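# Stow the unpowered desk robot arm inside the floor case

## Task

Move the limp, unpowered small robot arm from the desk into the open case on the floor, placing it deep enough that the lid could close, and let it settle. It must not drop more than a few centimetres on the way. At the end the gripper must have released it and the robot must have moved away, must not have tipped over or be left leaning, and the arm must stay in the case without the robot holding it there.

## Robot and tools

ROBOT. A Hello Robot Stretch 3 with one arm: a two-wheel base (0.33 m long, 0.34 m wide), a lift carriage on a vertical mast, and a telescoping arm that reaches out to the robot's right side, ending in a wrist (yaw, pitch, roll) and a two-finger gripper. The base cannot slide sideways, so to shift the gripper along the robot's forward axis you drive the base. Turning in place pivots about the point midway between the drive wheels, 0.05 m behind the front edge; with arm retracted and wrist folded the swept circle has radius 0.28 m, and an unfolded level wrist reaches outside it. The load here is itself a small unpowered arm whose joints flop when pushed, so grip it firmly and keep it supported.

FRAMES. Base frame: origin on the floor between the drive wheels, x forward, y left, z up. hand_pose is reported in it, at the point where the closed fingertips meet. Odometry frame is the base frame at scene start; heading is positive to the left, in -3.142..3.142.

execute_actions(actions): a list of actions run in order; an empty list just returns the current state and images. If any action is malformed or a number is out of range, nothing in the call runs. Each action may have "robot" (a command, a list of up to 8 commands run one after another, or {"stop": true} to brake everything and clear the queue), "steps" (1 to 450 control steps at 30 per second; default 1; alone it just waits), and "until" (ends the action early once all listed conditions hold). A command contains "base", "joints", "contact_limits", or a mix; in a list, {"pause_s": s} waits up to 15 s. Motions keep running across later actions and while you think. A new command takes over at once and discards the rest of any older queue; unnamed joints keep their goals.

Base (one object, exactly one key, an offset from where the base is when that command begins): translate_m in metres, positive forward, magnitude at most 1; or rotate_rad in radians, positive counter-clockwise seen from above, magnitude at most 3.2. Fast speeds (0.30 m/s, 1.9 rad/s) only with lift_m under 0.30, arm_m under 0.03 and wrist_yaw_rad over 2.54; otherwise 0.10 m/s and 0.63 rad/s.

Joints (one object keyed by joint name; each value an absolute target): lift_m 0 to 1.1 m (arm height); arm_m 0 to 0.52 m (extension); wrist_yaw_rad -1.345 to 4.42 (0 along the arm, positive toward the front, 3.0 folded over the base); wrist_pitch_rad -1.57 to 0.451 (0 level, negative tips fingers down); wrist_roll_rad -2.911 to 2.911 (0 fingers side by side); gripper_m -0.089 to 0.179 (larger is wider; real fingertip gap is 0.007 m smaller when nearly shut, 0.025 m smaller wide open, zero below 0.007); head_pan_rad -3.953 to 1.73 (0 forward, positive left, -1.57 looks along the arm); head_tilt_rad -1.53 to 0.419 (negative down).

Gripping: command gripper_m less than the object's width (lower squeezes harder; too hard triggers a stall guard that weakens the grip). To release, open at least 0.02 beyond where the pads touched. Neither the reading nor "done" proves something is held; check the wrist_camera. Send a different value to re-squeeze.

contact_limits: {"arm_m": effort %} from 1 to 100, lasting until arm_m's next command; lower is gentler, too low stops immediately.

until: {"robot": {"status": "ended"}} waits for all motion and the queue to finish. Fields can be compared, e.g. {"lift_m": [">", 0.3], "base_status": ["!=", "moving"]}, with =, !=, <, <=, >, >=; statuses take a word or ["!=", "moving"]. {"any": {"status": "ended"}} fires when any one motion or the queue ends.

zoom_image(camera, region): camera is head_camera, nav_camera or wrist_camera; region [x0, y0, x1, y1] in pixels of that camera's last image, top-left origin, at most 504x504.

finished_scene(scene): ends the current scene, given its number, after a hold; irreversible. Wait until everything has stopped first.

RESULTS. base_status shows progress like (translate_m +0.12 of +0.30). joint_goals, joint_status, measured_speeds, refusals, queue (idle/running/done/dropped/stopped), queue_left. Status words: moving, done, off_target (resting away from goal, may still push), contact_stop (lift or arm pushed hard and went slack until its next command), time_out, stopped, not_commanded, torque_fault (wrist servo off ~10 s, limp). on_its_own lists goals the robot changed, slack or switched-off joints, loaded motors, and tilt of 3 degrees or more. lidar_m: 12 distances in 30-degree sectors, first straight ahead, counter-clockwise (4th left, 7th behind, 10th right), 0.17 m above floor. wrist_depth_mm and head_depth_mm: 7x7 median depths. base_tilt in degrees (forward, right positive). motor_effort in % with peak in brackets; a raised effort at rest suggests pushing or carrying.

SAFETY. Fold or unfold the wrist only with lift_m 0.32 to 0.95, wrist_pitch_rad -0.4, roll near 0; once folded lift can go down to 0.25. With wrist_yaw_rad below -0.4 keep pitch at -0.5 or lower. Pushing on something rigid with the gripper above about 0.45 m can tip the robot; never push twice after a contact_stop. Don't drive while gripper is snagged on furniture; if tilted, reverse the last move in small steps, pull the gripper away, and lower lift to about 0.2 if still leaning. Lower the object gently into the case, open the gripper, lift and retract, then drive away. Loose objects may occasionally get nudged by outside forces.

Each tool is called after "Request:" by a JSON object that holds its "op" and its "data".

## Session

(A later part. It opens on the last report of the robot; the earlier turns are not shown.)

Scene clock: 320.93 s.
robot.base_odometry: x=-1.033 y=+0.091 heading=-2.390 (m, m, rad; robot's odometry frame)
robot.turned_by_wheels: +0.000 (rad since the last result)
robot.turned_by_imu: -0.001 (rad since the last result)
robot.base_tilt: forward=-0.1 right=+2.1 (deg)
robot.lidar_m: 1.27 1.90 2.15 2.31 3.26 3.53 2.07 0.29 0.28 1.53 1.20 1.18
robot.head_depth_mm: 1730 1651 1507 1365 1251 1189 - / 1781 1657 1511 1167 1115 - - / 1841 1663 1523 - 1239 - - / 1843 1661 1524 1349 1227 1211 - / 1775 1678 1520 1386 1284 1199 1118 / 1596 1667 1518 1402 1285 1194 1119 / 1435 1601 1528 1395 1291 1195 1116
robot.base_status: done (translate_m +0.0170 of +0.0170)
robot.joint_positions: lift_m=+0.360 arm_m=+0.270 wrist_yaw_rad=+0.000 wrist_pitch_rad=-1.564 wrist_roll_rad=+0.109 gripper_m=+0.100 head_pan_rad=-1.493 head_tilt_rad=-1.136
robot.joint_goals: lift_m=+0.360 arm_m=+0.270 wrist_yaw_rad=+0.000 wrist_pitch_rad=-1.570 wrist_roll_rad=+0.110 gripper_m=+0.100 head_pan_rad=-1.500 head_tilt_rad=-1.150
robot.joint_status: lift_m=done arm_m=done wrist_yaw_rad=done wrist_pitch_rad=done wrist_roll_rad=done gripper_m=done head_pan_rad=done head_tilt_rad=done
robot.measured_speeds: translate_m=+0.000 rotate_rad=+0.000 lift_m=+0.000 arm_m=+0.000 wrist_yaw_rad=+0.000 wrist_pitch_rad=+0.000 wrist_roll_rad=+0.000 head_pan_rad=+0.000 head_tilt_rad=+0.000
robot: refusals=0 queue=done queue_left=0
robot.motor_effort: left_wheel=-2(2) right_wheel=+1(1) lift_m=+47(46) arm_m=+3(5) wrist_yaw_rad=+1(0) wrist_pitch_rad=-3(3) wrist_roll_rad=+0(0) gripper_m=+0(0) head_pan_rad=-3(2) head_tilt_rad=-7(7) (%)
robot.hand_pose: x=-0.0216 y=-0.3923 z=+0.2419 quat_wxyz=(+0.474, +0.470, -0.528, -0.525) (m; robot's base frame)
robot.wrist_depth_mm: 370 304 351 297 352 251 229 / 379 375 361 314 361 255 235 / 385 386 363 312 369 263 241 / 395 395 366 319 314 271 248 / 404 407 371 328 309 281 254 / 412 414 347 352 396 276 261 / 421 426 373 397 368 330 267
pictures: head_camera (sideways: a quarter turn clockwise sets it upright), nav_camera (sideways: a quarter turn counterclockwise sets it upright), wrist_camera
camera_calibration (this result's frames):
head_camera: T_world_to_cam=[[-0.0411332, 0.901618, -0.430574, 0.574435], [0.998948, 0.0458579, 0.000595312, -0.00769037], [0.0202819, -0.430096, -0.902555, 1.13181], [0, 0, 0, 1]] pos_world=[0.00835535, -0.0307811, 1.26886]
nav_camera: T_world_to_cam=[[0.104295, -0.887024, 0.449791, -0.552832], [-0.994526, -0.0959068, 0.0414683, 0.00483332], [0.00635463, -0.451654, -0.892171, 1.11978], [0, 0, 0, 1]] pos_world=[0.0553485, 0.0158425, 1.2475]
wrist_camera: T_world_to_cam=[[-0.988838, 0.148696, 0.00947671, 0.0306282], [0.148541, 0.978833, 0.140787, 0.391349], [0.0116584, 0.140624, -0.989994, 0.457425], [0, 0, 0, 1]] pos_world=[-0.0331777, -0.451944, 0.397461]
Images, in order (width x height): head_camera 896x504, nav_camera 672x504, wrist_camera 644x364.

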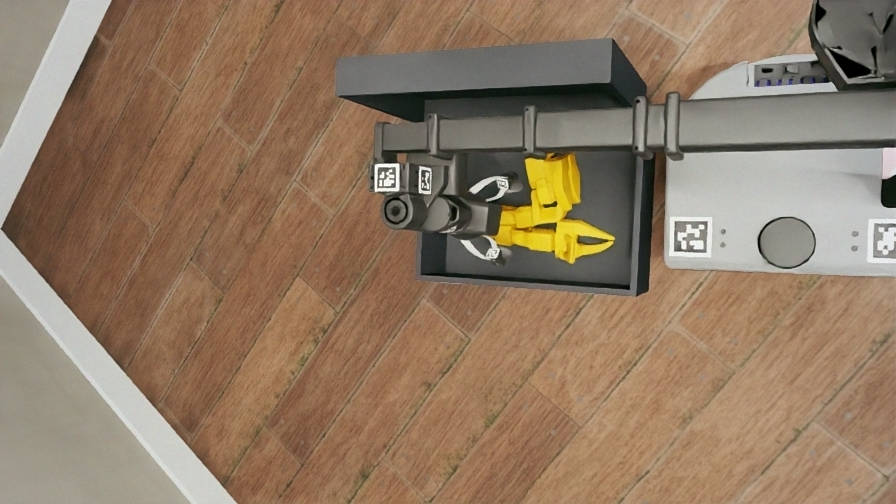

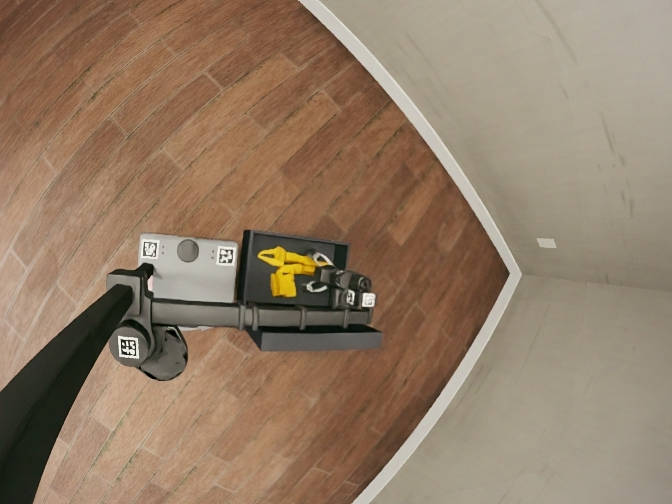

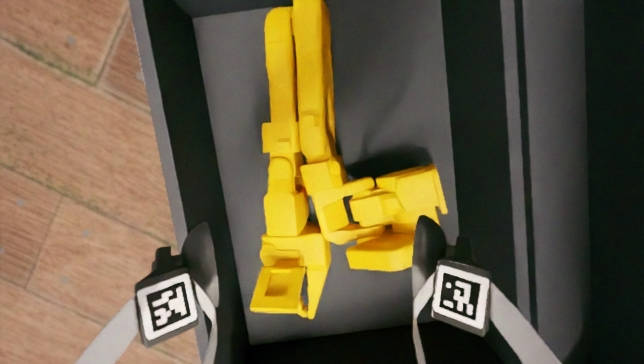

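Request:
{"op": "execute_actions", "data": {"actions": [{"robot":[{"base":{"translate_m":-0.008},"joints":{"arm_m":0.194,"gripper_m":0.0}},{"joints":{"lift_m":0.243}}],"steps":450,"until":{"robot":{"status":"ended"}}}]}}

Request:
{"op": "zoom_image", "data": {"camera": "head_camera", "region": [480, 120, 680, 320]}}

Scene clock: 400.23 s.
robot.base_odometry: x=-1.027 y=+0.096 heading=-2.390 (m, m, rad; robot's odometry frame)
robot.turned_by_wheels: +0.000 (rad since the last result)
robot.turned_by_imu: -0.002 (rad since the last result)
robot.base_tilt: forward=-0.1 right=+2.0 (deg)
robot.lidar_m: 1.28 1.91 2.15 2.32 3.43 3.53 2.06 0.29 0.27 1.54 1.21 1.19
robot.head_depth_mm: 1731 1656 1507 1370 1256 1187 1133 / 1793 1656 1505 1183 1100 1218 - / 1853 1669 1511 1340 1231 - - / 1845 1660 1515 1335 1226 1206 - / 1775 1666 1509 1395 1286 1195 1116 / 1610 1672 1518 1395 1288 1196 1121 / 1445 1605 1521 1395 1288 1202 1118
robot.base_status: done (translate_m -0.0080 of -0.0080)
robot.joint_positions: lift_m=+0.243 arm_m=+0.194 wrist_yaw_rad=+0.000 wrist_pitch_rad=-1.564 wrist_roll_rad=+0.109 gripper_m=+0.000 head_pan_rad=-1.493 head_tilt_rad=-1.136
robot.joint_goals: lift_m=+0.243 arm_m=+0.194 wrist_yaw_rad=+0.000 wrist_pitch_rad=-1.570 wrist_roll_rad=+0.110 gripper_m=+0.000 head_pan_rad=-1.500 head_tilt_rad=-1.150
robot.joint_status: lift_m=done arm_m=done wrist_yaw_rad=done wrist_pitch_rad=done wrist_roll_rad=done gripper_m=done head_pan_rad=done head_tilt_rad=done
robot.measured_speeds: translate_m=+0.000 rotate_rad=+0.000 lift_m=+0.000 arm_m=+0.000 wrist_yaw_rad=+0.000 wrist_pitch_rad=+0.000 wrist_roll_rad=+0.000 head_pan_rad=+0.000 head_tilt_rad=+0.000
robot: refusals=0 queue=done queue_left=0
robot.motor_effort: left_wheel=-3(7) right_wheel=+1(2) lift_m=+28(51) arm_m=-5(6) wrist_yaw_rad=+0(0) wrist_pitch_rad=-3(3) wrist_roll_rad=+0(0) gripper_m=-2(81) head_pan_rad=-2(3) head_tilt_rad=-7(8) (%)
robot.hand_pose: x=-0.0216 y=-0.3169 z=+0.1257 quat_wxyz=(+0.474, +0.470, -0.528, -0.525) (m; robot's base frame)
robot.wrist_depth_mm: 173 239 190 241 244 227 157 / 169 240 191 193 178 198 161 / 164 231 191 198 179 205 166 / 159 221 203 201 157 208 170 / 155 211 183 222 265 262 173 / 155 194 158 - 271 269 179 / 159 199 270 264 250 237 183
pictures: head_camera (sideways: a quarter turn clockwise sets it upright), nav_camera (sideways: a quarter turn counterclockwise sets it upright), wrist_camera
camera_calibration (this result's frames):
head_camera: T_world_to_cam=[[-0.0411301, 0.901618, -0.430574, 0.574435], [0.998948, 0.0458544, 0.000595316, -0.00769037], [0.0202805, -0.430096, -0.902555, 1.13181], [0, 0, 0, 1]] pos_world=[0.00835524, -0.0307811, 1.26886]
nav_camera: T_world_to_cam=[[0.104292, -0.887024, 0.449791, -0.552832], [-0.994526, -0.0959034, 0.0414683, 0.00483332], [0.00635308, -0.451654, -0.892171, 1.11978], [0, 0, 0, 1]] pos_world=[0.0553485, 0.0158423, 1.2475]
wrist_camera: T_world_to_cam=[[-0.988838, 0.148695, 0.00947837, 0.0205147], [0.14854, 0.978832, 0.140798, 0.333891], [0.0116583, 0.140635, -0.989993, 0.331711], [0, 0, 0, 1]] pos_world=[-0.0331777, -0.376524, 0.281186]
Images, in order (width x height): head_camera 896x504, nav_camera 672x504, wrist_camera 644x364.

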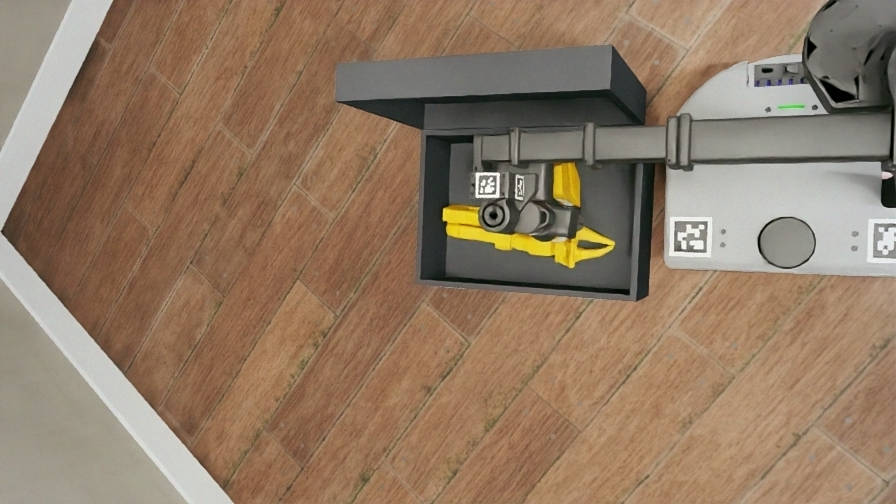

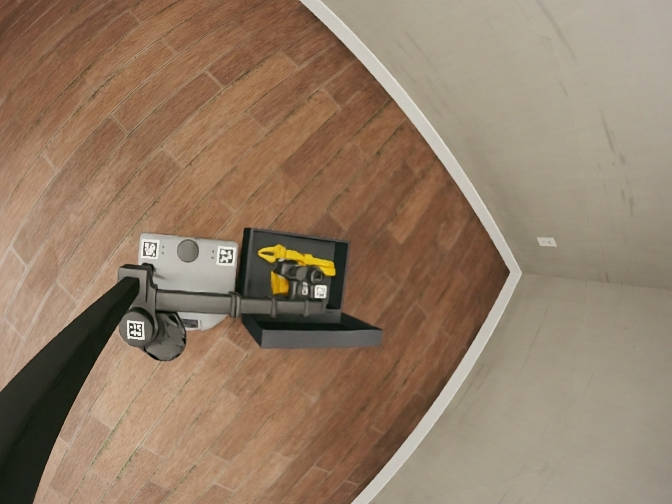

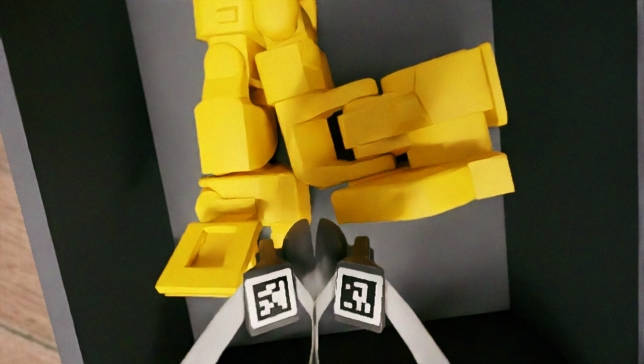

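Region (480, 120, 680, 320) of head_camera's 896x504 image, scaled by 2.520, with more detail than that image has.

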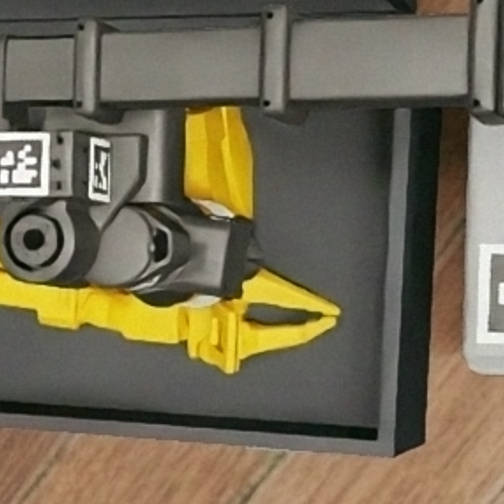

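Request:
{"op": "execute_actions", "data": {"actions": [{"robot":{"base":{"translate_m":0.025}},"steps":450,"until":{"robot":{"status":"ended"}}}]}}

Scene clock: 406.17 s.
robot.base_odometry: x=-1.046 y=+0.079 heading=-2.390 (m, m, rad; robot's odometry frame)
robot.turned_by_wheels: +0.000 (rad since the last result)
robot.turned_by_imu: -0.001 (rad since the last result)
robot.base_tilt: forward=-0.1 right=+2.0 (deg)
robot.lidar_m: 1.26 1.88 2.14 2.30 3.24 3.12 2.08 0.29 0.29 1.51 1.19 1.17
robot.head_depth_mm: 1746 1653 1516 1338 887 1187 1128 / 1800 1673 1511 1229 1131 1214 - / 1826 1673 1510 1352 1215 - - / 1815 1660 1522 1356 1236 1204 - / 1770 1665 1526 1391 1289 1196 1121 / 1573 1663 1523 1395 1284 1199 1120 / 1412 1605 1522 1401 1289 1192 1114
robot.base_status: done (translate_m +0.0250 of +0.0250)
robot.joint_positions: lift_m=+0.243 arm_m=+0.194 wrist_yaw_rad=+0.000 wrist_pitch_rad=-1.564 wrist_roll_rad=+0.109 gripper_m=+0.000 head_pan_rad=-1.493 head_tilt_rad=-1.136
robot.joint_goals: lift_m=+0.243 arm_m=+0.194 wrist_yaw_rad=+0.000 wrist_pitch_rad=-1.570 wrist_roll_rad=+0.110 gripper_m=+0.000 head_pan_rad=-1.500 head_tilt_rad=-1.150
robot.joint_status: lift_m=done arm_m=done wrist_yaw_rad=done wrist_pitch_rad=done wrist_roll_rad=done gripper_m=done head_pan_rad=done head_tilt_rad=done
robot.measured_speeds: translate_m=+0.000 rotate_rad=+0.000 lift_m=+0.000 arm_m=+0.000 wrist_yaw_rad=+0.000 wrist_pitch_rad=+0.000 wrist_roll_rad=+0.000 head_pan_rad=+0.000 head_tilt_rad=+0.000
robot: refusals=0 queue=done queue_left=0
robot.motor_effort: left_wheel=-3(6) right_wheel=+1(5) lift_m=+28(27) arm_m=-5(5) wrist_yaw_rad=+0(1) wrist_pitch_rad=-3(3) wrist_roll_rad=+0(0) gripper_m=-3(2) head_pan_rad=-2(3) head_tilt_rad=-7(8) (%)
robot.hand_pose: x=-0.0216 y=-0.3169 z=+0.1257 quat_wxyz=(+0.474, +0.470, -0.528, -0.525) (m; robot's base frame)
robot.wrist_depth_mm: 141 200 196 190 243 243 185 / 144 191 195 189 245 172 190 / 273 184 191 205 183 173 194 / 279 177 206 205 179 171 200 / 285 169 178 210 266 265 205 / 292 164 157 - 271 271 210 / 298 172 258 264 253 241 212
pictures: head_camera (sideways: a quarter turn clockwise sets it upright), nav_camera (sideways: a quarter turn counterclockwise sets it upright), wrist_camera
camera_calibration (this result's frames):
head_camera: T_world_to_cam=[[-0.041063, 0.901621, -0.430574, 0.574435], [0.998951, 0.0457801, 0.00059532, -0.0076904], [0.0202485, -0.430098, -0.902555, 1.13181], [0, 0, 0, 1]] pos_world=[0.00835295, -0.0307813, 1.26886]
nav_camera: T_world_to_cam=[[0.104226, -0.887032, 0.449791, -0.552832], [-0.994534, -0.0958294, 0.0414683, 0.00483336], [0.00631949, -0.451654, -0.892171, 1.11978], [0, 0, 0, 1]] pos_world=[0.0553497, 0.0158386, 1.2475]
wrist_camera: T_world_to_cam=[[-0.988837, 0.148701, 0.00947834, 0.0205166], [0.148546, 0.978831, 0.140798, 0.333891], [0.0116591, 0.140634, -0.989993, 0.331711], [0, 0, 0, 1]] pos_world=[-0.0331779, -0.376524, 0.281186]
Images, in order (width x height): head_camera 896x504, nav_camera 672x504, wrist_camera 644x364.

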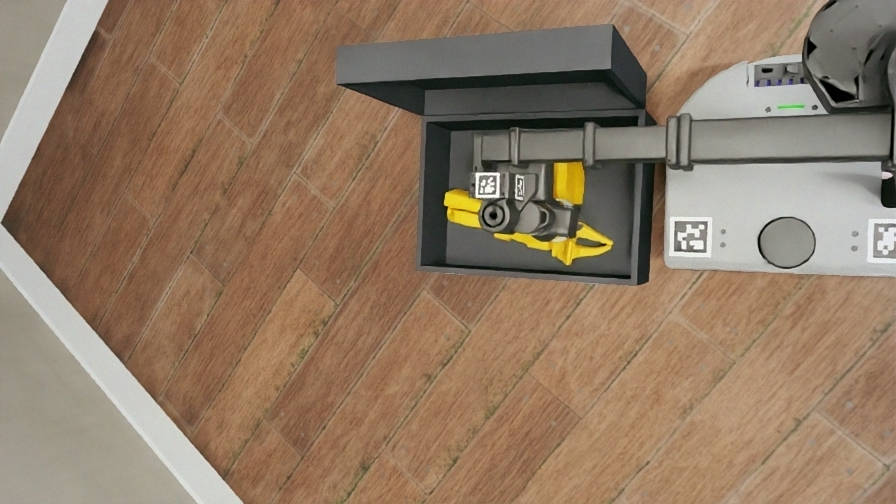

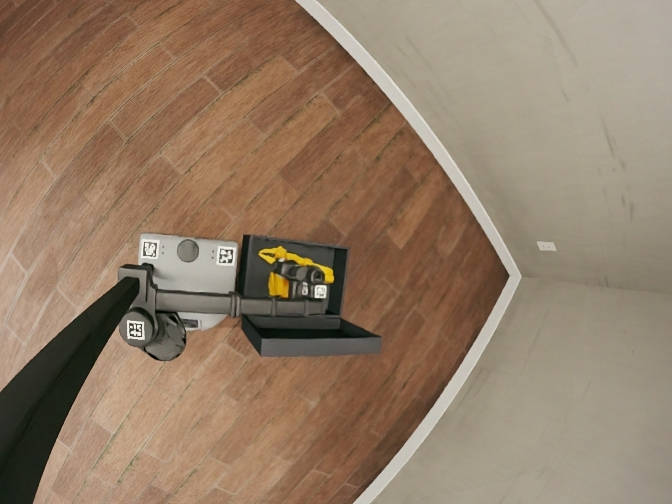

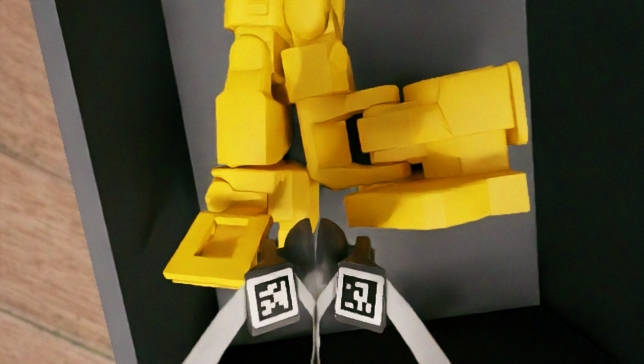

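Request:
{"op": "execute_actions", "data": {"actions": [{"robot":[{"base":{"translate_m":-0.004}},{"joints":{"lift_m":0.228,"arm_m":0.208}},{"base":{"translate_m":-0.04}},{"base":{"translate_m":0.004}},{"joints":{"lift_m":0.34}},{"joints":{"wrist_yaw_rad":-1.3,"wrist_roll_rad":-1.2,"gripper_m":0.08}}],"steps":450,"until":{"robot":{"status":"ended"}}}]}}

Scene clock: 449.00 s.
robot.base_odometry: x=-1.016 y=+0.106 heading=-2.390 (m, m, rad; robot's odometry frame)
robot.turned_by_wheels: +0.000 (rad since the last result)
robot.turned_by_imu: -0.003 (rad since the last result)
robot.base_tilt: forward=-0.1 right=+2.1 (deg)
robot.lidar_m: 1.29 1.93 2.17 2.32 3.45 3.11 2.05 0.29 0.26 1.55 1.22 1.20
robot.head_depth_mm: 1716 1654 1514 1380 1267 1189 - / 1786 1661 1523 953 886 - - / 1851 1665 1513 1429 1232 - - / 1856 1667 1520 1352 1228 1203 - / 1780 1680 1516 1394 1270 1200 1115 / 1624 1665 1516 1399 1291 1199 1115 / 1464 1631 1523 1400 1290 1203 1118
robot.base_status: done (translate_m +0.0040 of +0.0040)
robot.joint_positions: lift_m=+0.340 arm_m=+0.208 wrist_yaw_rad=-1.298 wrist_pitch_rad=-1.572 wrist_roll_rad=-1.196 gripper_m=+0.080 head_pan_rad=-1.493 head_tilt_rad=-1.136
robot.joint_goals: lift_m=+0.340 arm_m=+0.208 wrist_yaw_rad=-1.300 wrist_pitch_rad=-1.570 wrist_roll_rad=-1.200 gripper_m=+0.080 head_pan_rad=-1.500 head_tilt_rad=-1.150
robot.joint_status: lift_m=done arm_m=done wrist_yaw_rad=done wrist_pitch_rad=done wrist_roll_rad=done gripper_m=done head_pan_rad=done head_tilt_rad=done
robot.measured_speeds: translate_m=+0.000 rotate_rad=+0.000 lift_m=+0.000 arm_m=+0.000 wrist_yaw_rad=+0.000 wrist_pitch_rad=+0.000 wrist_roll_rad=+0.000 head_pan_rad=+0.000 head_tilt_rad=+0.000
robot: refusals=0 queue=done queue_left=0
robot.motor_effort: left_wheel=-2(8) right_wheel=+1(4) lift_m=+48(48) arm_m=+3(3) wrist_yaw_rad=-2(2) wrist_pitch_rad=+1(8) wrist_roll_rad=-1(1) gripper_m=+1(80) head_pan_rad=-3(2) head_tilt_rad=-7(7) (%)
robot.hand_pose: x=+0.0019 y=-0.3461 z=+0.2221 quat_wxyz=(+0.473, +0.475, -0.525, -0.525) (m; robot's base frame)
robot.wrist_depth_mm: 346 265 327 313 333 235 220 / 354 276 334 310 344 244 224 / 362 290 342 293 273 252 231 / 371 372 348 301 267 260 236 / 381 380 311 329 366 271 243 / 387 393 373 372 373 265 250 / 398 402 316 309 290 268 248
pictures: head_camera (sideways: a quarter turn clockwise sets it upright), nav_camera (sideways: a quarter turn counterclockwise sets it upright), wrist_camera
camera_calibration (this result's frames):
head_camera: T_world_to_cam=[[-0.041001, 0.901624, -0.430574, 0.574434], [0.998955, 0.0457114, 0.000595316, -0.00769041], [0.0202189, -0.430099, -0.902555, 1.13181], [0, 0, 0, 1]] pos_world=[0.00835083, -0.0307815, 1.26886]
nav_camera: T_world_to_cam=[[0.104165, -0.887039, 0.449791, -0.552832], [-0.99454, -0.095761, 0.0414683, 0.0048334], [0.00628842, -0.451655, -0.892171, 1.11978], [0, 0, 0, 1]] pos_world=[0.0553508, 0.0158352, 1.2475]
wrist_camera: T_world_to_cam=[[-0.989944, 0.1412, 0.00853439, 0.0448374], [0.140896, 0.97885, 0.148324, 0.343753], [0.0125894, 0.148035, -0.988902, 0.433351], [0, 0, 0, 1]] pos_world=[-0.00950262, -0.406965, 0.377173]
Images, in order (width x height): head_camera 896x504, nav_camera 672x504, wrist_camera 644x364.

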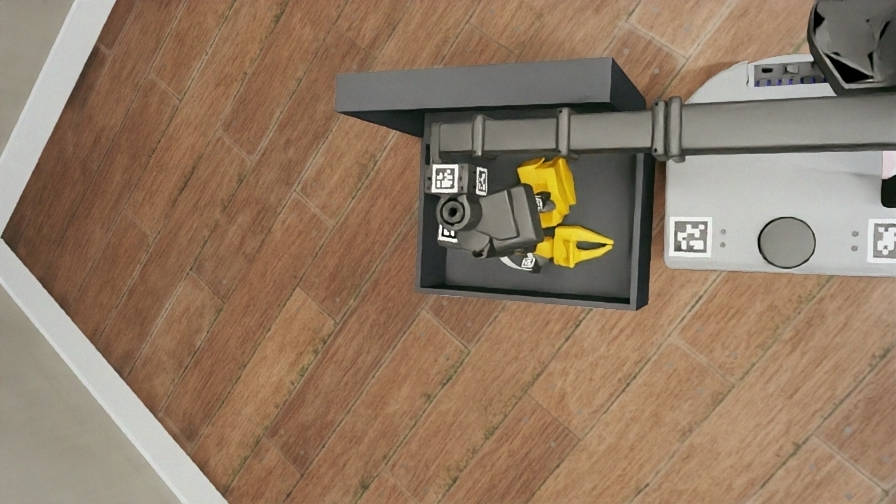

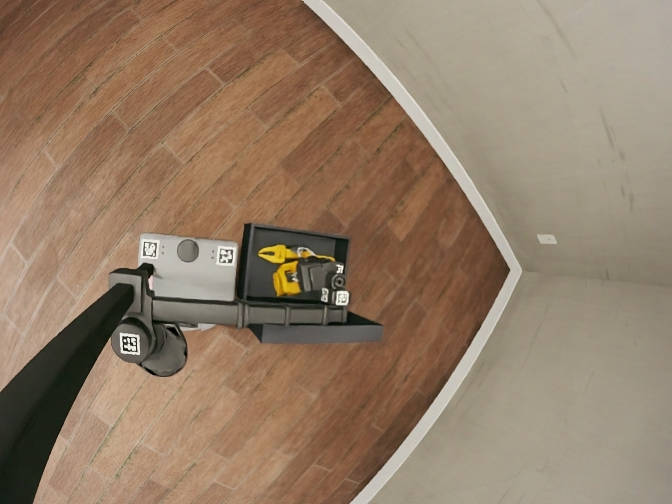

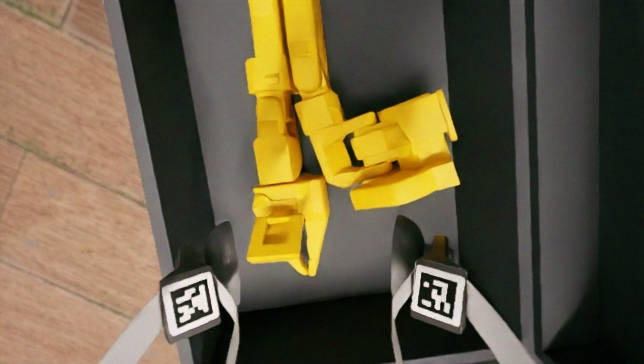

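Request:
{"op": "execute_actions", "data": {"actions": [{"robot":[{"base":{"translate_m":0.036},"joints":{"arm_m":0.182}},{"joints":{"lift_m":0.236}},{"joints":{"gripper_m":-0.01}},{"joints":{"lift_m":0.246}}],"steps":450,"until":{"robot":{"status":"ended"}}}]}}

Scene clock: 460.77 s.
robot.base_odometry: x=-1.043 y=+0.082 heading=-2.390 (m, m, rad; robot's odometry frame)
robot.turned_by_wheels: +0.000 (rad since the last result)
robot.turned_by_imu: -0.002 (rad since the last result)
robot.base_tilt: forward=-0.1 right=+2.0 (deg)
robot.lidar_m: 1.26 1.88 2.15 2.30 3.25 3.10 2.08 0.29 0.29 1.52 1.19 1.18
robot.head_depth_mm: 1751 1665 1505 1354 891 1190 1129 / 1793 1656 1507 1209 1137 1214 - / 1846 1674 1508 1344 1235 - - / 1825 1649 1516 1355 1219 1210 - / 1775 1669 1513 1389 1291 1197 1113 / 1586 1662 1522 1393 1287 1199 1120 / 1423 1601 1519 1392 1295 1199 1117
robot.base_status: done (translate_m +0.0360 of +0.0360)
robot.joint_positions: lift_m=+0.246 arm_m=+0.182 wrist_yaw_rad=-1.299 wrist_pitch_rad=-1.567 wrist_roll_rad=-1.196 gripper_m=-0.009 head_pan_rad=-1.493 head_tilt_rad=-1.136
robot.joint_goals: lift_m=+0.246 arm_m=+0.182 wrist_yaw_rad=-1.300 wrist_pitch_rad=-1.570 wrist_roll_rad=-1.200 gripper_m=-0.010 head_pan_rad=-1.500 head_tilt_rad=-1.150
robot.joint_status: lift_m=done arm_m=done wrist_yaw_rad=done wrist_pitch_rad=done wrist_roll_rad=done gripper_m=done head_pan_rad=done head_tilt_rad=done
robot.measured_speeds: translate_m=+0.000 rotate_rad=+0.000 lift_m=+0.000 arm_m=+0.000 wrist_yaw_rad=+0.000 wrist_pitch_rad=+0.000 wrist_roll_rad=+0.000 head_pan_rad=+0.000 head_tilt_rad=+0.000
robot: refusals=0 queue=done queue_left=0
robot.motor_effort: left_wheel=-2(2) right_wheel=+2(4) lift_m=+51(49) arm_m=-5(5) wrist_yaw_rad=-1(2) wrist_pitch_rad=-1(1) wrist_roll_rad=-1(2) gripper_m=-19(94) head_pan_rad=-2(2) head_tilt_rad=-7(7) (%)
robot.hand_pose: x=+0.0009 y=-0.3210 z=+0.1279 quat_wxyz=(+0.474, +0.473, -0.524, -0.526) (m; robot's base frame)
robot.wrist_depth_mm: 258 170 239 184 245 246 186 / 264 162 245 185 194 176 180 / 270 157 250 183 200 184 173 / 277 162 256 198 228 164 206 / 282 169 251 169 269 271 222 / 291 176 - 151 275 277 227 / 297 298 251 269 247 242 219
pictures: head_camera (sideways: a quarter turn clockwise sets it upright), nav_camera (sideways: a quarter turn counterclockwise sets it upright), wrist_camera
camera_calibration (this result's frames):
head_camera: T_world_to_cam=[[-0.0410011, 0.901624, -0.430574, 0.574435], [0.998955, 0.0457115, 0.00059532, -0.00769042], [0.0202189, -0.430099, -0.902555, 1.13181], [0, 0, 0, 1]] pos_world=[0.00835084, -0.0307815, 1.26886]
nav_camera: T_world_to_cam=[[0.104165, -0.887039, 0.449791, -0.552832], [-0.99454, -0.0957611, 0.0414683, 0.0048334], [0.00628848, -0.451655, -0.892171, 1.11978], [0, 0, 0, 1]] pos_world=[0.0553508, 0.0158352, 1.2475]
wrist_camera: T_world_to_cam=[[-0.989742, 0.142322, 0.0124345, 0.0409258], [0.1426, 0.97886, 0.14662, 0.333518], [0.00869572, 0.14689, -0.989115, 0.336127], [0, 0, 0, 1]] pos_world=[-0.00997635, -0.381665, 0.283059]
Images, in order (width x height): head_camera 896x504, nav_camera 672x504, wrist_camera 644x364.

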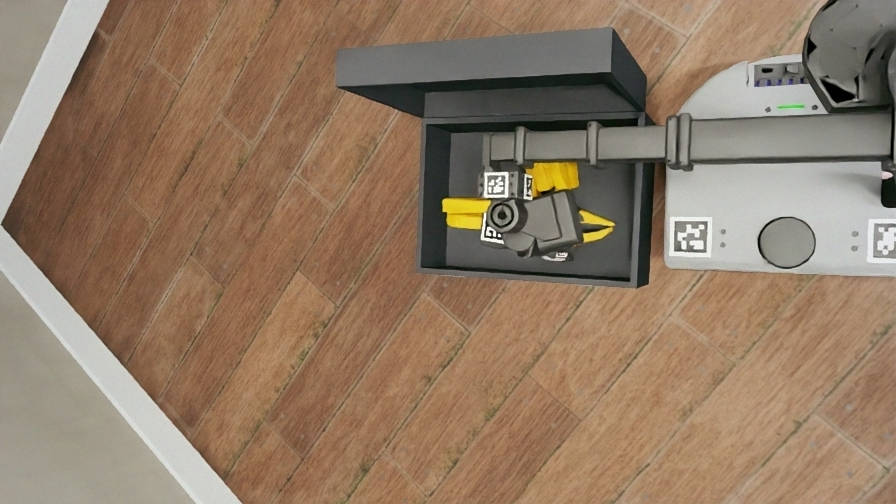

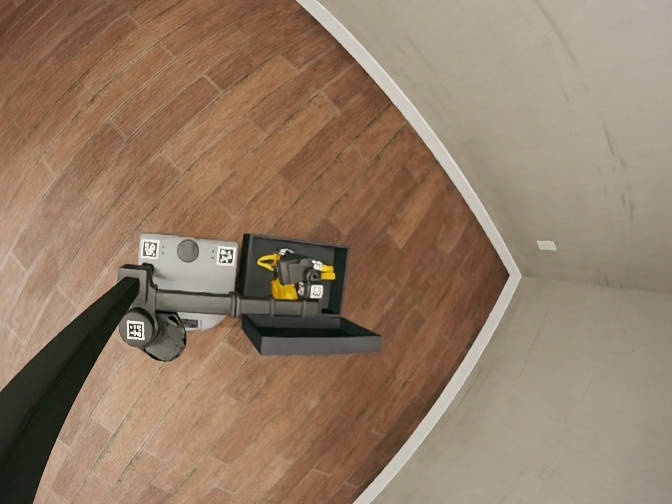

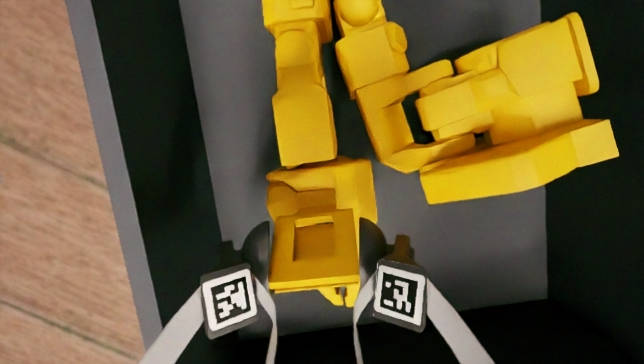

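Request:
{"op": "execute_actions", "data": {"actions": [{"robot":[{"base":{"translate_m":0.022},"joints":{"wrist_pitch_rad":-1.495,"arm_m":0.177}},{"base":{"translate_m":0.022},"joints":{"wrist_pitch_rad":-1.42,"arm_m":0.172,"lift_m":0.245}},{"base":{"translate_m":0.022},"joints":{"wrist_pitch_rad":-1.345,"arm_m":0.167,"lift_m":0.243}},{"base":{"translate_m":0.022},"joints":{"wrist_pitch_rad":-1.27,"arm_m":0.162,"lift_m":0.239}}],"steps":450,"until":{"robot":{"status":"ended"}}}]}}

Scene clock: 478.90 s.
robot.base_odometry: x=-1.107 y=+0.022 heading=-2.390 (m, m, rad; robot's odometry frame)
robot.turned_by_wheels: +0.000 (rad since the last result)
robot.turned_by_imu: -0.003 (rad since the last result)
robot.base_tilt: forward=-0.1 right=+2.0 (deg)
robot.lidar_m: 1.19 1.76 2.09 2.24 3.30 3.64 2.14 0.35 0.47 1.42 1.12 1.11
robot.head_depth_mm: 1762 1658 1514 1175 1109 1192 1133 / 1817 1665 1511 1340 1237 1195 - / 1851 1661 1518 1349 1219 - - / 1797 1668 1513 1387 1271 1209 - / 1678 1665 1519 1385 1289 1204 1118 / 1483 1630 1516 1394 1282 1199 1115 / 1344 1530 1526 1394 1291 1200 1113
robot.base_status: done (translate_m +0.0220 of +0.0220)
robot.joint_positions: lift_m=+0.239 arm_m=+0.162 wrist_yaw_rad=-1.300 wrist_pitch_rad=-1.280 wrist_roll_rad=-1.198 gripper_m=-0.009 head_pan_rad=-1.493 head_tilt_rad=-1.136
robot.joint_goals: lift_m=+0.239 arm_m=+0.162 wrist_yaw_rad=-1.300 wrist_pitch_rad=-1.270 wrist_roll_rad=-1.200 gripper_m=-0.010 head_pan_rad=-1.500 head_tilt_rad=-1.150
robot.joint_status: lift_m=done arm_m=done wrist_yaw_rad=done wrist_pitch_rad=done wrist_roll_rad=done gripper_m=done head_pan_rad=done head_tilt_rad=done
robot.measured_speeds: translate_m=+0.000 rotate_rad=+0.000 lift_m=+0.000 arm_m=+0.000 wrist_yaw_rad=+0.000 wrist_pitch_rad=+0.000 wrist_roll_rad=+0.000 head_pan_rad=+0.000 head_tilt_rad=+0.000
robot: refusals=0 queue=done queue_left=0
robot.motor_effort: left_wheel=-3(4) right_wheel=+2(4) lift_m=+30(53) arm_m=-5(4) wrist_yaw_rad=+0(0) wrist_pitch_rad=+4(8) wrist_roll_rad=-1(1) gripper_m=-20(20) head_pan_rad=-2(2) head_tilt_rad=-8(7) (%)
robot.hand_pose: x=-0.0702 y=-0.3208 z=+0.1256 quat_wxyz=(+0.560, +0.378, -0.473, -0.565) (m; robot's base frame)
robot.wrist_depth_mm: 233 172 237 202 287 272 211 / 235 178 241 203 222 210 214 / 236 203 242 211 223 212 220 / 237 244 242 214 217 265 226 / 237 244 242 175 300 309 230 / 238 248 - 225 305 301 235 / 239 251 253 267 253 248 225
pictures: head_camera (sideways: a quarter turn clockwise sets it upright), nav_camera (sideways: a quarter turn counterclockwise sets it upright), wrist_camera
camera_calibration (this result's frames):
head_camera: T_world_to_cam=[[-0.0409908, 0.901624, -0.430574, 0.574434], [0.998955, 0.0457001, 0.000595316, -0.00769042], [0.020214, -0.430099, -0.902555, 1.13181], [0, 0, 0, 1]] pos_world=[0.00835048, -0.0307815, 1.26886]
nav_camera: T_world_to_cam=[[0.104154, -0.88704, 0.449791, -0.552832], [-0.994541, -0.0957497, 0.0414683, 0.00483341], [0.0062833, -0.451655, -0.892171, 1.11978], [0, 0, 0, 1]] pos_world=[0.055351, 0.0158347, 1.2475]
wrist_camera: T_world_to_cam=[[-0.950231, 0.15212, 0.271884, -0.0560451], [0.16569, 0.985793, 0.0275313, 0.362543], [-0.263833, 0.0712096, -0.961936, 0.287673], [0, 0, 0, 1]] pos_world=[-0.037428, -0.369353, 0.28198]
Images, in order (width x height): head_camera 896x504, nav_camera 672x504, wrist_camera 644x364.

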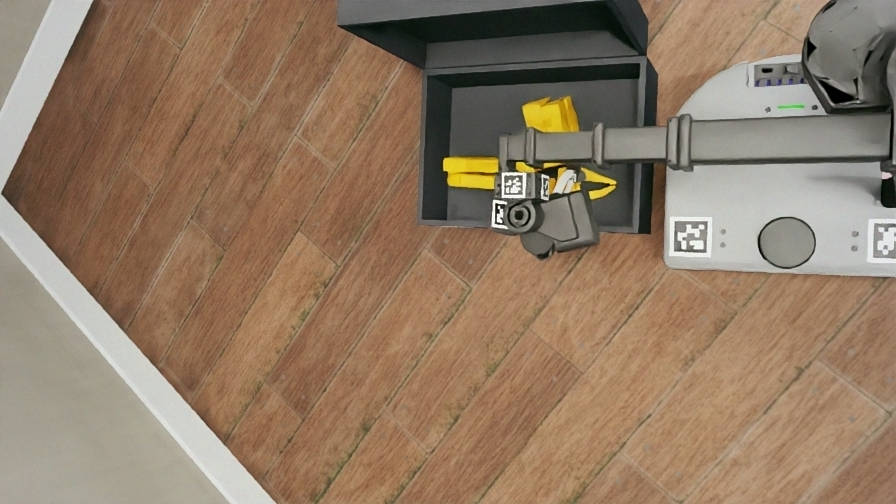

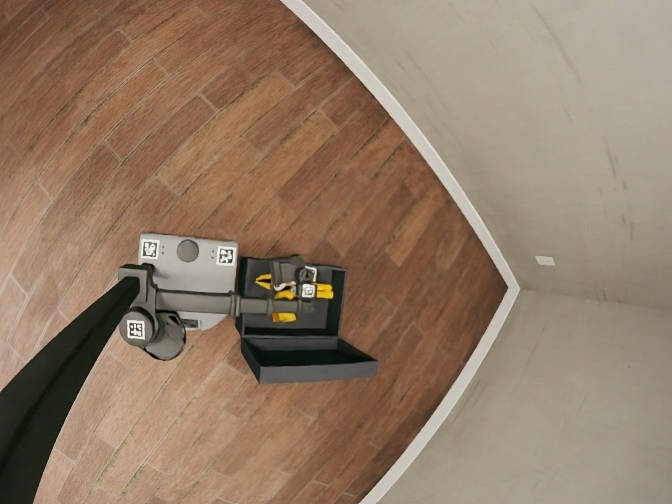

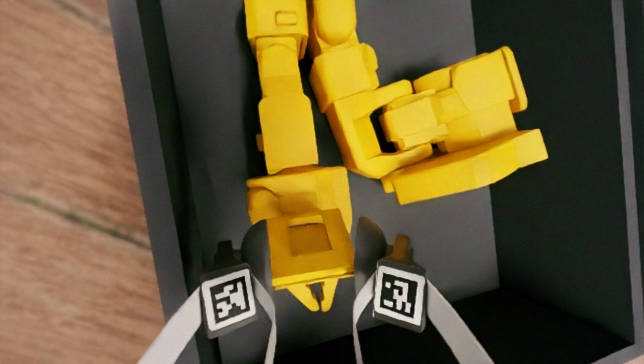

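Request:
{"op": "execute_actions", "data": {"actions": [{"robot":[{"base":{"translate_m":0.017},"joints":{"wrist_pitch_rad":-1.195,"arm_m":0.157,"lift_m":0.233}},{"base":{"translate_m":0.017},"joints":{"wrist_pitch_rad":-1.12,"arm_m":0.152,"lift_m":0.226}},{"base":{"translate_m":0.016},"joints":{"wrist_pitch_rad":-1.045,"arm_m":0.147,"lift_m":0.218}}],"steps":450,"until":{"robot":{"status":"ended"}}}]}}

Scene clock: 490.77 s.
robot.base_odometry: x=-1.144 y=-0.013 heading=-2.390 (m, m, rad; robot's odometry frame)
robot.turned_by_wheels: +0.000 (rad since the last result)
robot.turned_by_imu: -0.002 (rad since the last result)
robot.base_tilt: forward=-0.1 right=+2.0 (deg)
robot.lidar_m: 1.14 1.70 2.06 2.21 3.28 3.22 2.18 0.39 0.54 1.37 1.08 1.06
robot.head_depth_mm: 1781 1670 1513 1245 1172 1187 1136 / 1831 1654 1501 1335 1223 1204 - / 1843 1658 1510 1354 1218 - - / 1778 1672 1523 1391 1270 1217 - / 1617 1660 1519 1388 1285 1193 1118 / 1438 1608 1524 1397 1293 1197 1119 / 1285 1482 1525 1396 1286 1195 1123
robot.base_status: done (translate_m +0.0160 of +0.0160)
robot.joint_positions: lift_m=+0.218 arm_m=+0.147 wrist_yaw_rad=-1.299 wrist_pitch_rad=-1.047 wrist_roll_rad=-1.201 gripper_m=-0.009 head_pan_rad=-1.493 head_tilt_rad=-1.136
robot.joint_goals: lift_m=+0.218 arm_m=+0.147 wrist_yaw_rad=-1.300 wrist_pitch_rad=-1.045 wrist_roll_rad=-1.200 gripper_m=-0.010 head_pan_rad=-1.500 head_tilt_rad=-1.150
robot.joint_status: lift_m=done arm_m=done wrist_yaw_rad=done wrist_pitch_rad=done wrist_roll_rad=done gripper_m=done head_pan_rad=done head_tilt_rad=done
robot.measured_speeds: translate_m=+0.000 rotate_rad=+0.000 lift_m=+0.000 arm_m=+0.000 wrist_yaw_rad=+0.000 wrist_pitch_rad=+0.000 wrist_roll_rad=+0.000 head_pan_rad=+0.000 head_tilt_rad=+0.000
robot: refusals=0 queue=done queue_left=0
robot.motor_effort: left_wheel=-3(5) right_wheel=+2(5) lift_m=+26(32) arm_m=-5(6) wrist_yaw_rad=+0(3) wrist_pitch_rad=+1(13) wrist_roll_rad=+0(1) gripper_m=-19(20) head_pan_rad=-2(2) head_tilt_rad=-7(7) (%)
robot.hand_pose: x=-0.1248 y=-0.3210 z=+0.1232 quat_wxyz=(+0.622, +0.296, -0.424, -0.588) (m; robot's base frame)
robot.wrist_depth_mm: 220 221 242 216 326 260 251 / 219 221 239 223 324 266 252 / 216 226 237 223 243 256 252 / 216 224 233 226 233 262 253 / 213 223 232 182 333 287 255 / 211 221 - 224 337 294 258 / 209 224 238 266 261 251 253
pictures: head_camera (sideways: a quarter turn clockwise sets it upright), nav_camera (sideways: a quarter turn counterclockwise sets it upright), wrist_camera
camera_calibration (this result's frames):
head_camera: T_world_to_cam=[[-0.0409723, 0.901625, -0.430574, 0.574434], [0.998956, 0.0456796, 0.000595312, -0.00769042], [0.0202052, -0.4301, -0.902555, 1.13181], [0, 0, 0, 1]] pos_world=[0.00834985, -0.0307815, 1.26886]
nav_camera: T_world_to_cam=[[0.104136, -0.887042, 0.449791, -0.552831], [-0.994543, -0.0957294, 0.0414683, 0.00483342], [0.00627403, -0.451655, -0.892171, 1.11978], [0, 0, 0, 1]] pos_world=[0.0553513, 0.0158337, 1.2475]
wrist_camera: T_world_to_cam=[[-0.867628, 0.171394, 0.466739, -0.11481], [0.157312, 0.985113, -0.0693184, 0.382624], [-0.471671, 0.0132812, -0.881674, 0.216497], [0, 0, 0, 1]] pos_world=[-0.0576879, -0.360125, 0.270989]
Images, in order (width x height): head_camera 896x504, nav_camera 672x504, wrist_camera 644x364.

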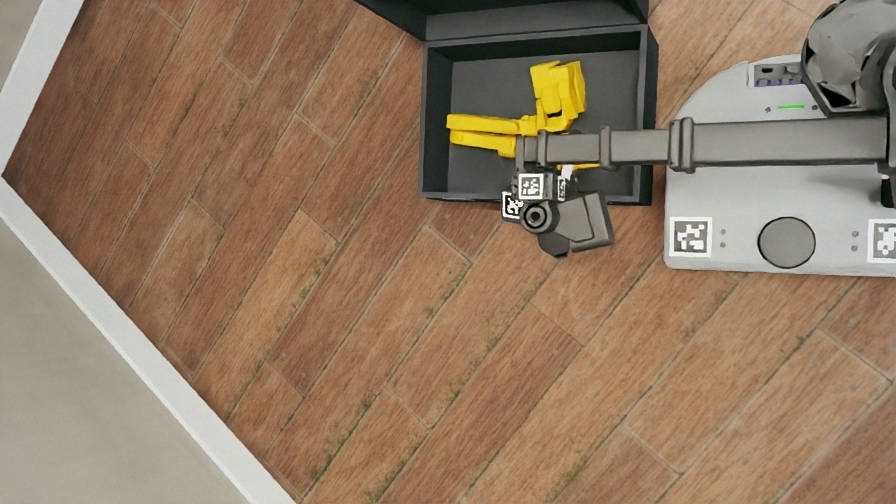

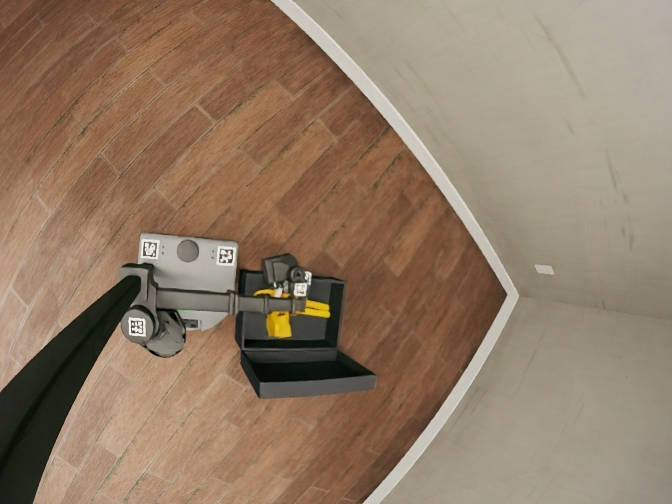

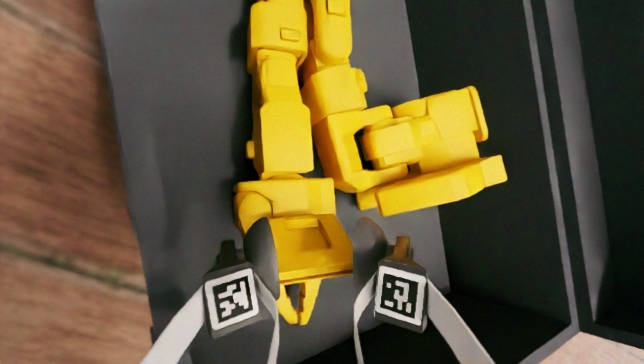

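Request:
{"op": "zoom_image", "data": {"camera": "head_camera", "region": [420, 20, 680, 220]}}

Request:
{"op": "zoom_image", "data": {"camera": "wrist_camera", "region": [180, 60, 520, 340]}}

Region (420, 20, 680, 220) of head_camera's 896x504 image, scaled by 1.938, with more detail than that image has; it fills the top 388 rows of this view, and the rest is white.

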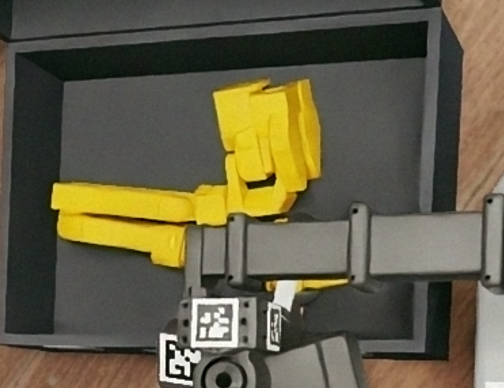

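Region (180, 60, 520, 340) of wrist_camera's 644x364 image, scaled by 1.482; it fills the top 415 rows of this view, and the rest is white.

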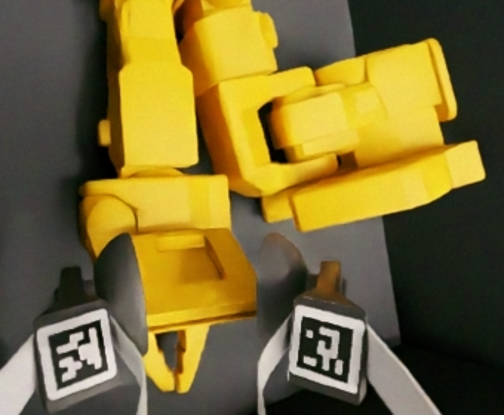

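Request:
{"op": "execute_actions", "data": {"actions": [{"robot":[{"joints":{"gripper_m":0.065}},{"base":{"translate_m":0.02},"joints":{"lift_m":0.27}},{"joints":{"lift_m":0.36}},{"base":{"translate_m":-0.16},"joints":{"wrist_pitch_rad":-1.57,"arm_m":0.2}}],"steps":450,"until":{"robot":{"status":"ended"}}}]}}

Scene clock: 510.97 s.
robot.base_odometry: x=-1.041 y=+0.083 heading=-2.390 (m, m, rad; robot's odometry frame)
robot.turned_by_wheels: +0.000 (rad since the last result)
robot.turned_by_imu: -0.002 (rad since the last result)
robot.base_tilt: forward=-0.1 right=+2.1 (deg)
robot.lidar_m: 1.26 1.88 2.14 2.30 3.25 3.11 2.08 0.29 0.28 1.52 1.20 1.18
robot.head_depth_mm: 1748 1661 1503 1362 887 1189 - / 1788 1659 1522 1197 1111 - - / 1852 1661 1519 1413 1231 - - / 1836 1674 1520 1379 1222 1204 - / 1764 1682 1526 1393 1286 1190 1119 / 1591 1667 1516 1396 1287 1194 1121 / 1437 1602 1519 1403 1292 1196 1115
robot.base_status: done (translate_m -0.1600 of -0.1600)
robot.joint_positions: lift_m=+0.360 arm_m=+0.200 wrist_yaw_rad=-1.300 wrist_pitch_rad=-1.561 wrist_roll_rad=-1.201 gripper_m=+0.065 head_pan_rad=-1.493 head_tilt_rad=-1.136
robot.joint_goals: lift_m=+0.360 arm_m=+0.200 wrist_yaw_rad=-1.300 wrist_pitch_rad=-1.570 wrist_roll_rad=-1.200 gripper_m=+0.065 head_pan_rad=-1.500 head_tilt_rad=-1.150
robot.joint_status: lift_m=done arm_m=done wrist_yaw_rad=done wrist_pitch_rad=done wrist_roll_rad=done gripper_m=done head_pan_rad=done head_tilt_rad=done
robot.measured_speeds: translate_m=+0.000 rotate_rad=+0.000 lift_m=+0.000 arm_m=+0.000 wrist_yaw_rad=+0.000 wrist_pitch_rad=+0.000 wrist_roll_rad=+0.000 head_pan_rad=+0.000 head_tilt_rad=+0.000
robot: refusals=0 queue=done queue_left=0
robot.motor_effort: left_wheel=-2(9) right_wheel=+1(6) lift_m=+48(50) arm_m=+4(6) wrist_yaw_rad=+1(1) wrist_pitch_rad=-4(8) wrist_roll_rad=+1(1) gripper_m=+0(79) head_pan_rad=-2(2) head_tilt_rad=-7(8) (%)
robot.hand_pose: x=-0.0008 y=-0.3389 z=+0.2419 quat_wxyz=(+0.477, +0.472, -0.522, -0.526) (m; robot's base frame)
robot.wrist_depth_mm: 363 368 346 299 357 284 243 / 370 375 351 303 366 293 248 / 376 383 358 314 306 286 254 / 388 395 370 326 296 298 261 / 397 403 382 354 394 326 268 / 403 413 390 389 - 317 274 / 417 418 310 300 289 294 265
pictures: head_camera (sideways: a quarter turn clockwise sets it upright), nav_camera (sideways: a quarter turn counterclockwise sets it upright), wrist_camera
camera_calibration (this result's frames):
head_camera: T_world_to_cam=[[-0.040971, 0.901625, -0.430574, 0.574434], [0.998956, 0.0456782, 0.000595316, -0.00769042], [0.0202046, -0.4301, -0.902555, 1.13181], [0, 0, 0, 1]] pos_world=[0.00834981, -0.0307815, 1.26886]
nav_camera: T_world_to_cam=[[0.104135, -0.887042, 0.449791, -0.552831], [-0.994543, -0.0957279, 0.0414683, 0.00483342], [0.00627339, -0.451655, -0.892171, 1.11978], [0, 0, 0, 1]] pos_world=[0.0553513, 0.0158336, 1.2475]
wrist_camera: T_world_to_cam=[[-0.99012, 0.138994, 0.0185445, 0.0378279], [0.140214, 0.979595, 0.143992, 0.335447], [0.00184801, 0.145169, -0.989405, 0.450993], [0, 0, 0, 1]] pos_world=[-0.0104136, -0.399331, 0.397212]
Images, in order (width x height): head_camera 896x504, nav_camera 672x504, wrist_camera 644x364.

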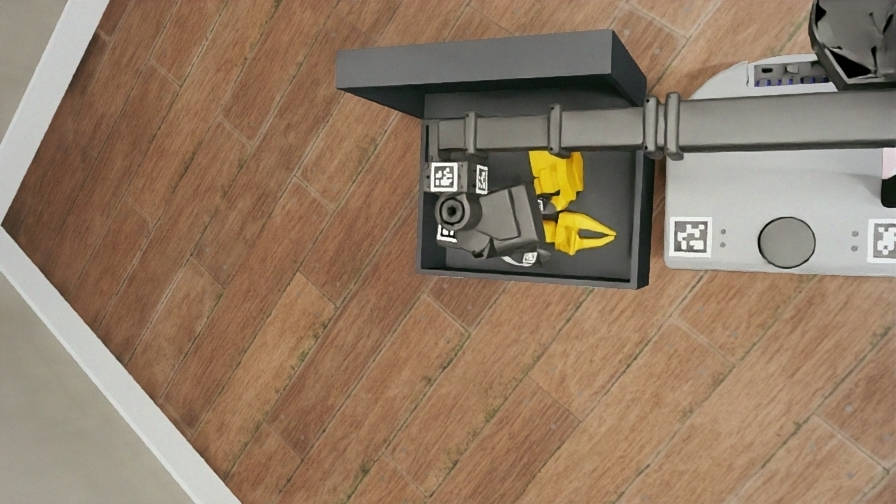

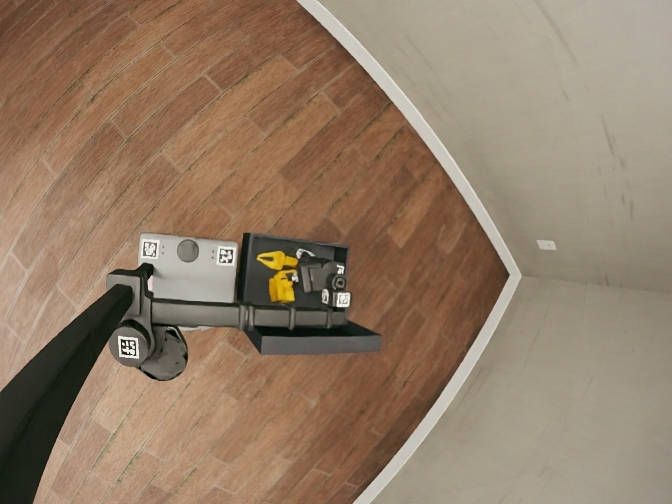

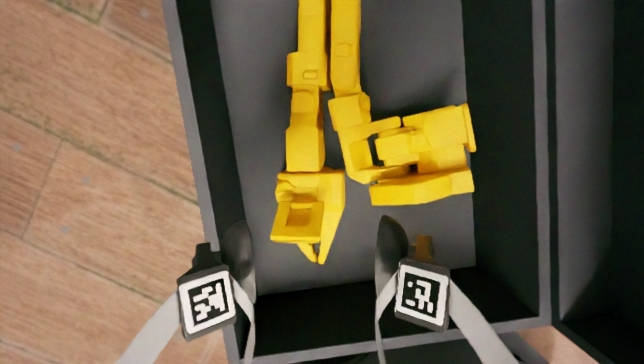

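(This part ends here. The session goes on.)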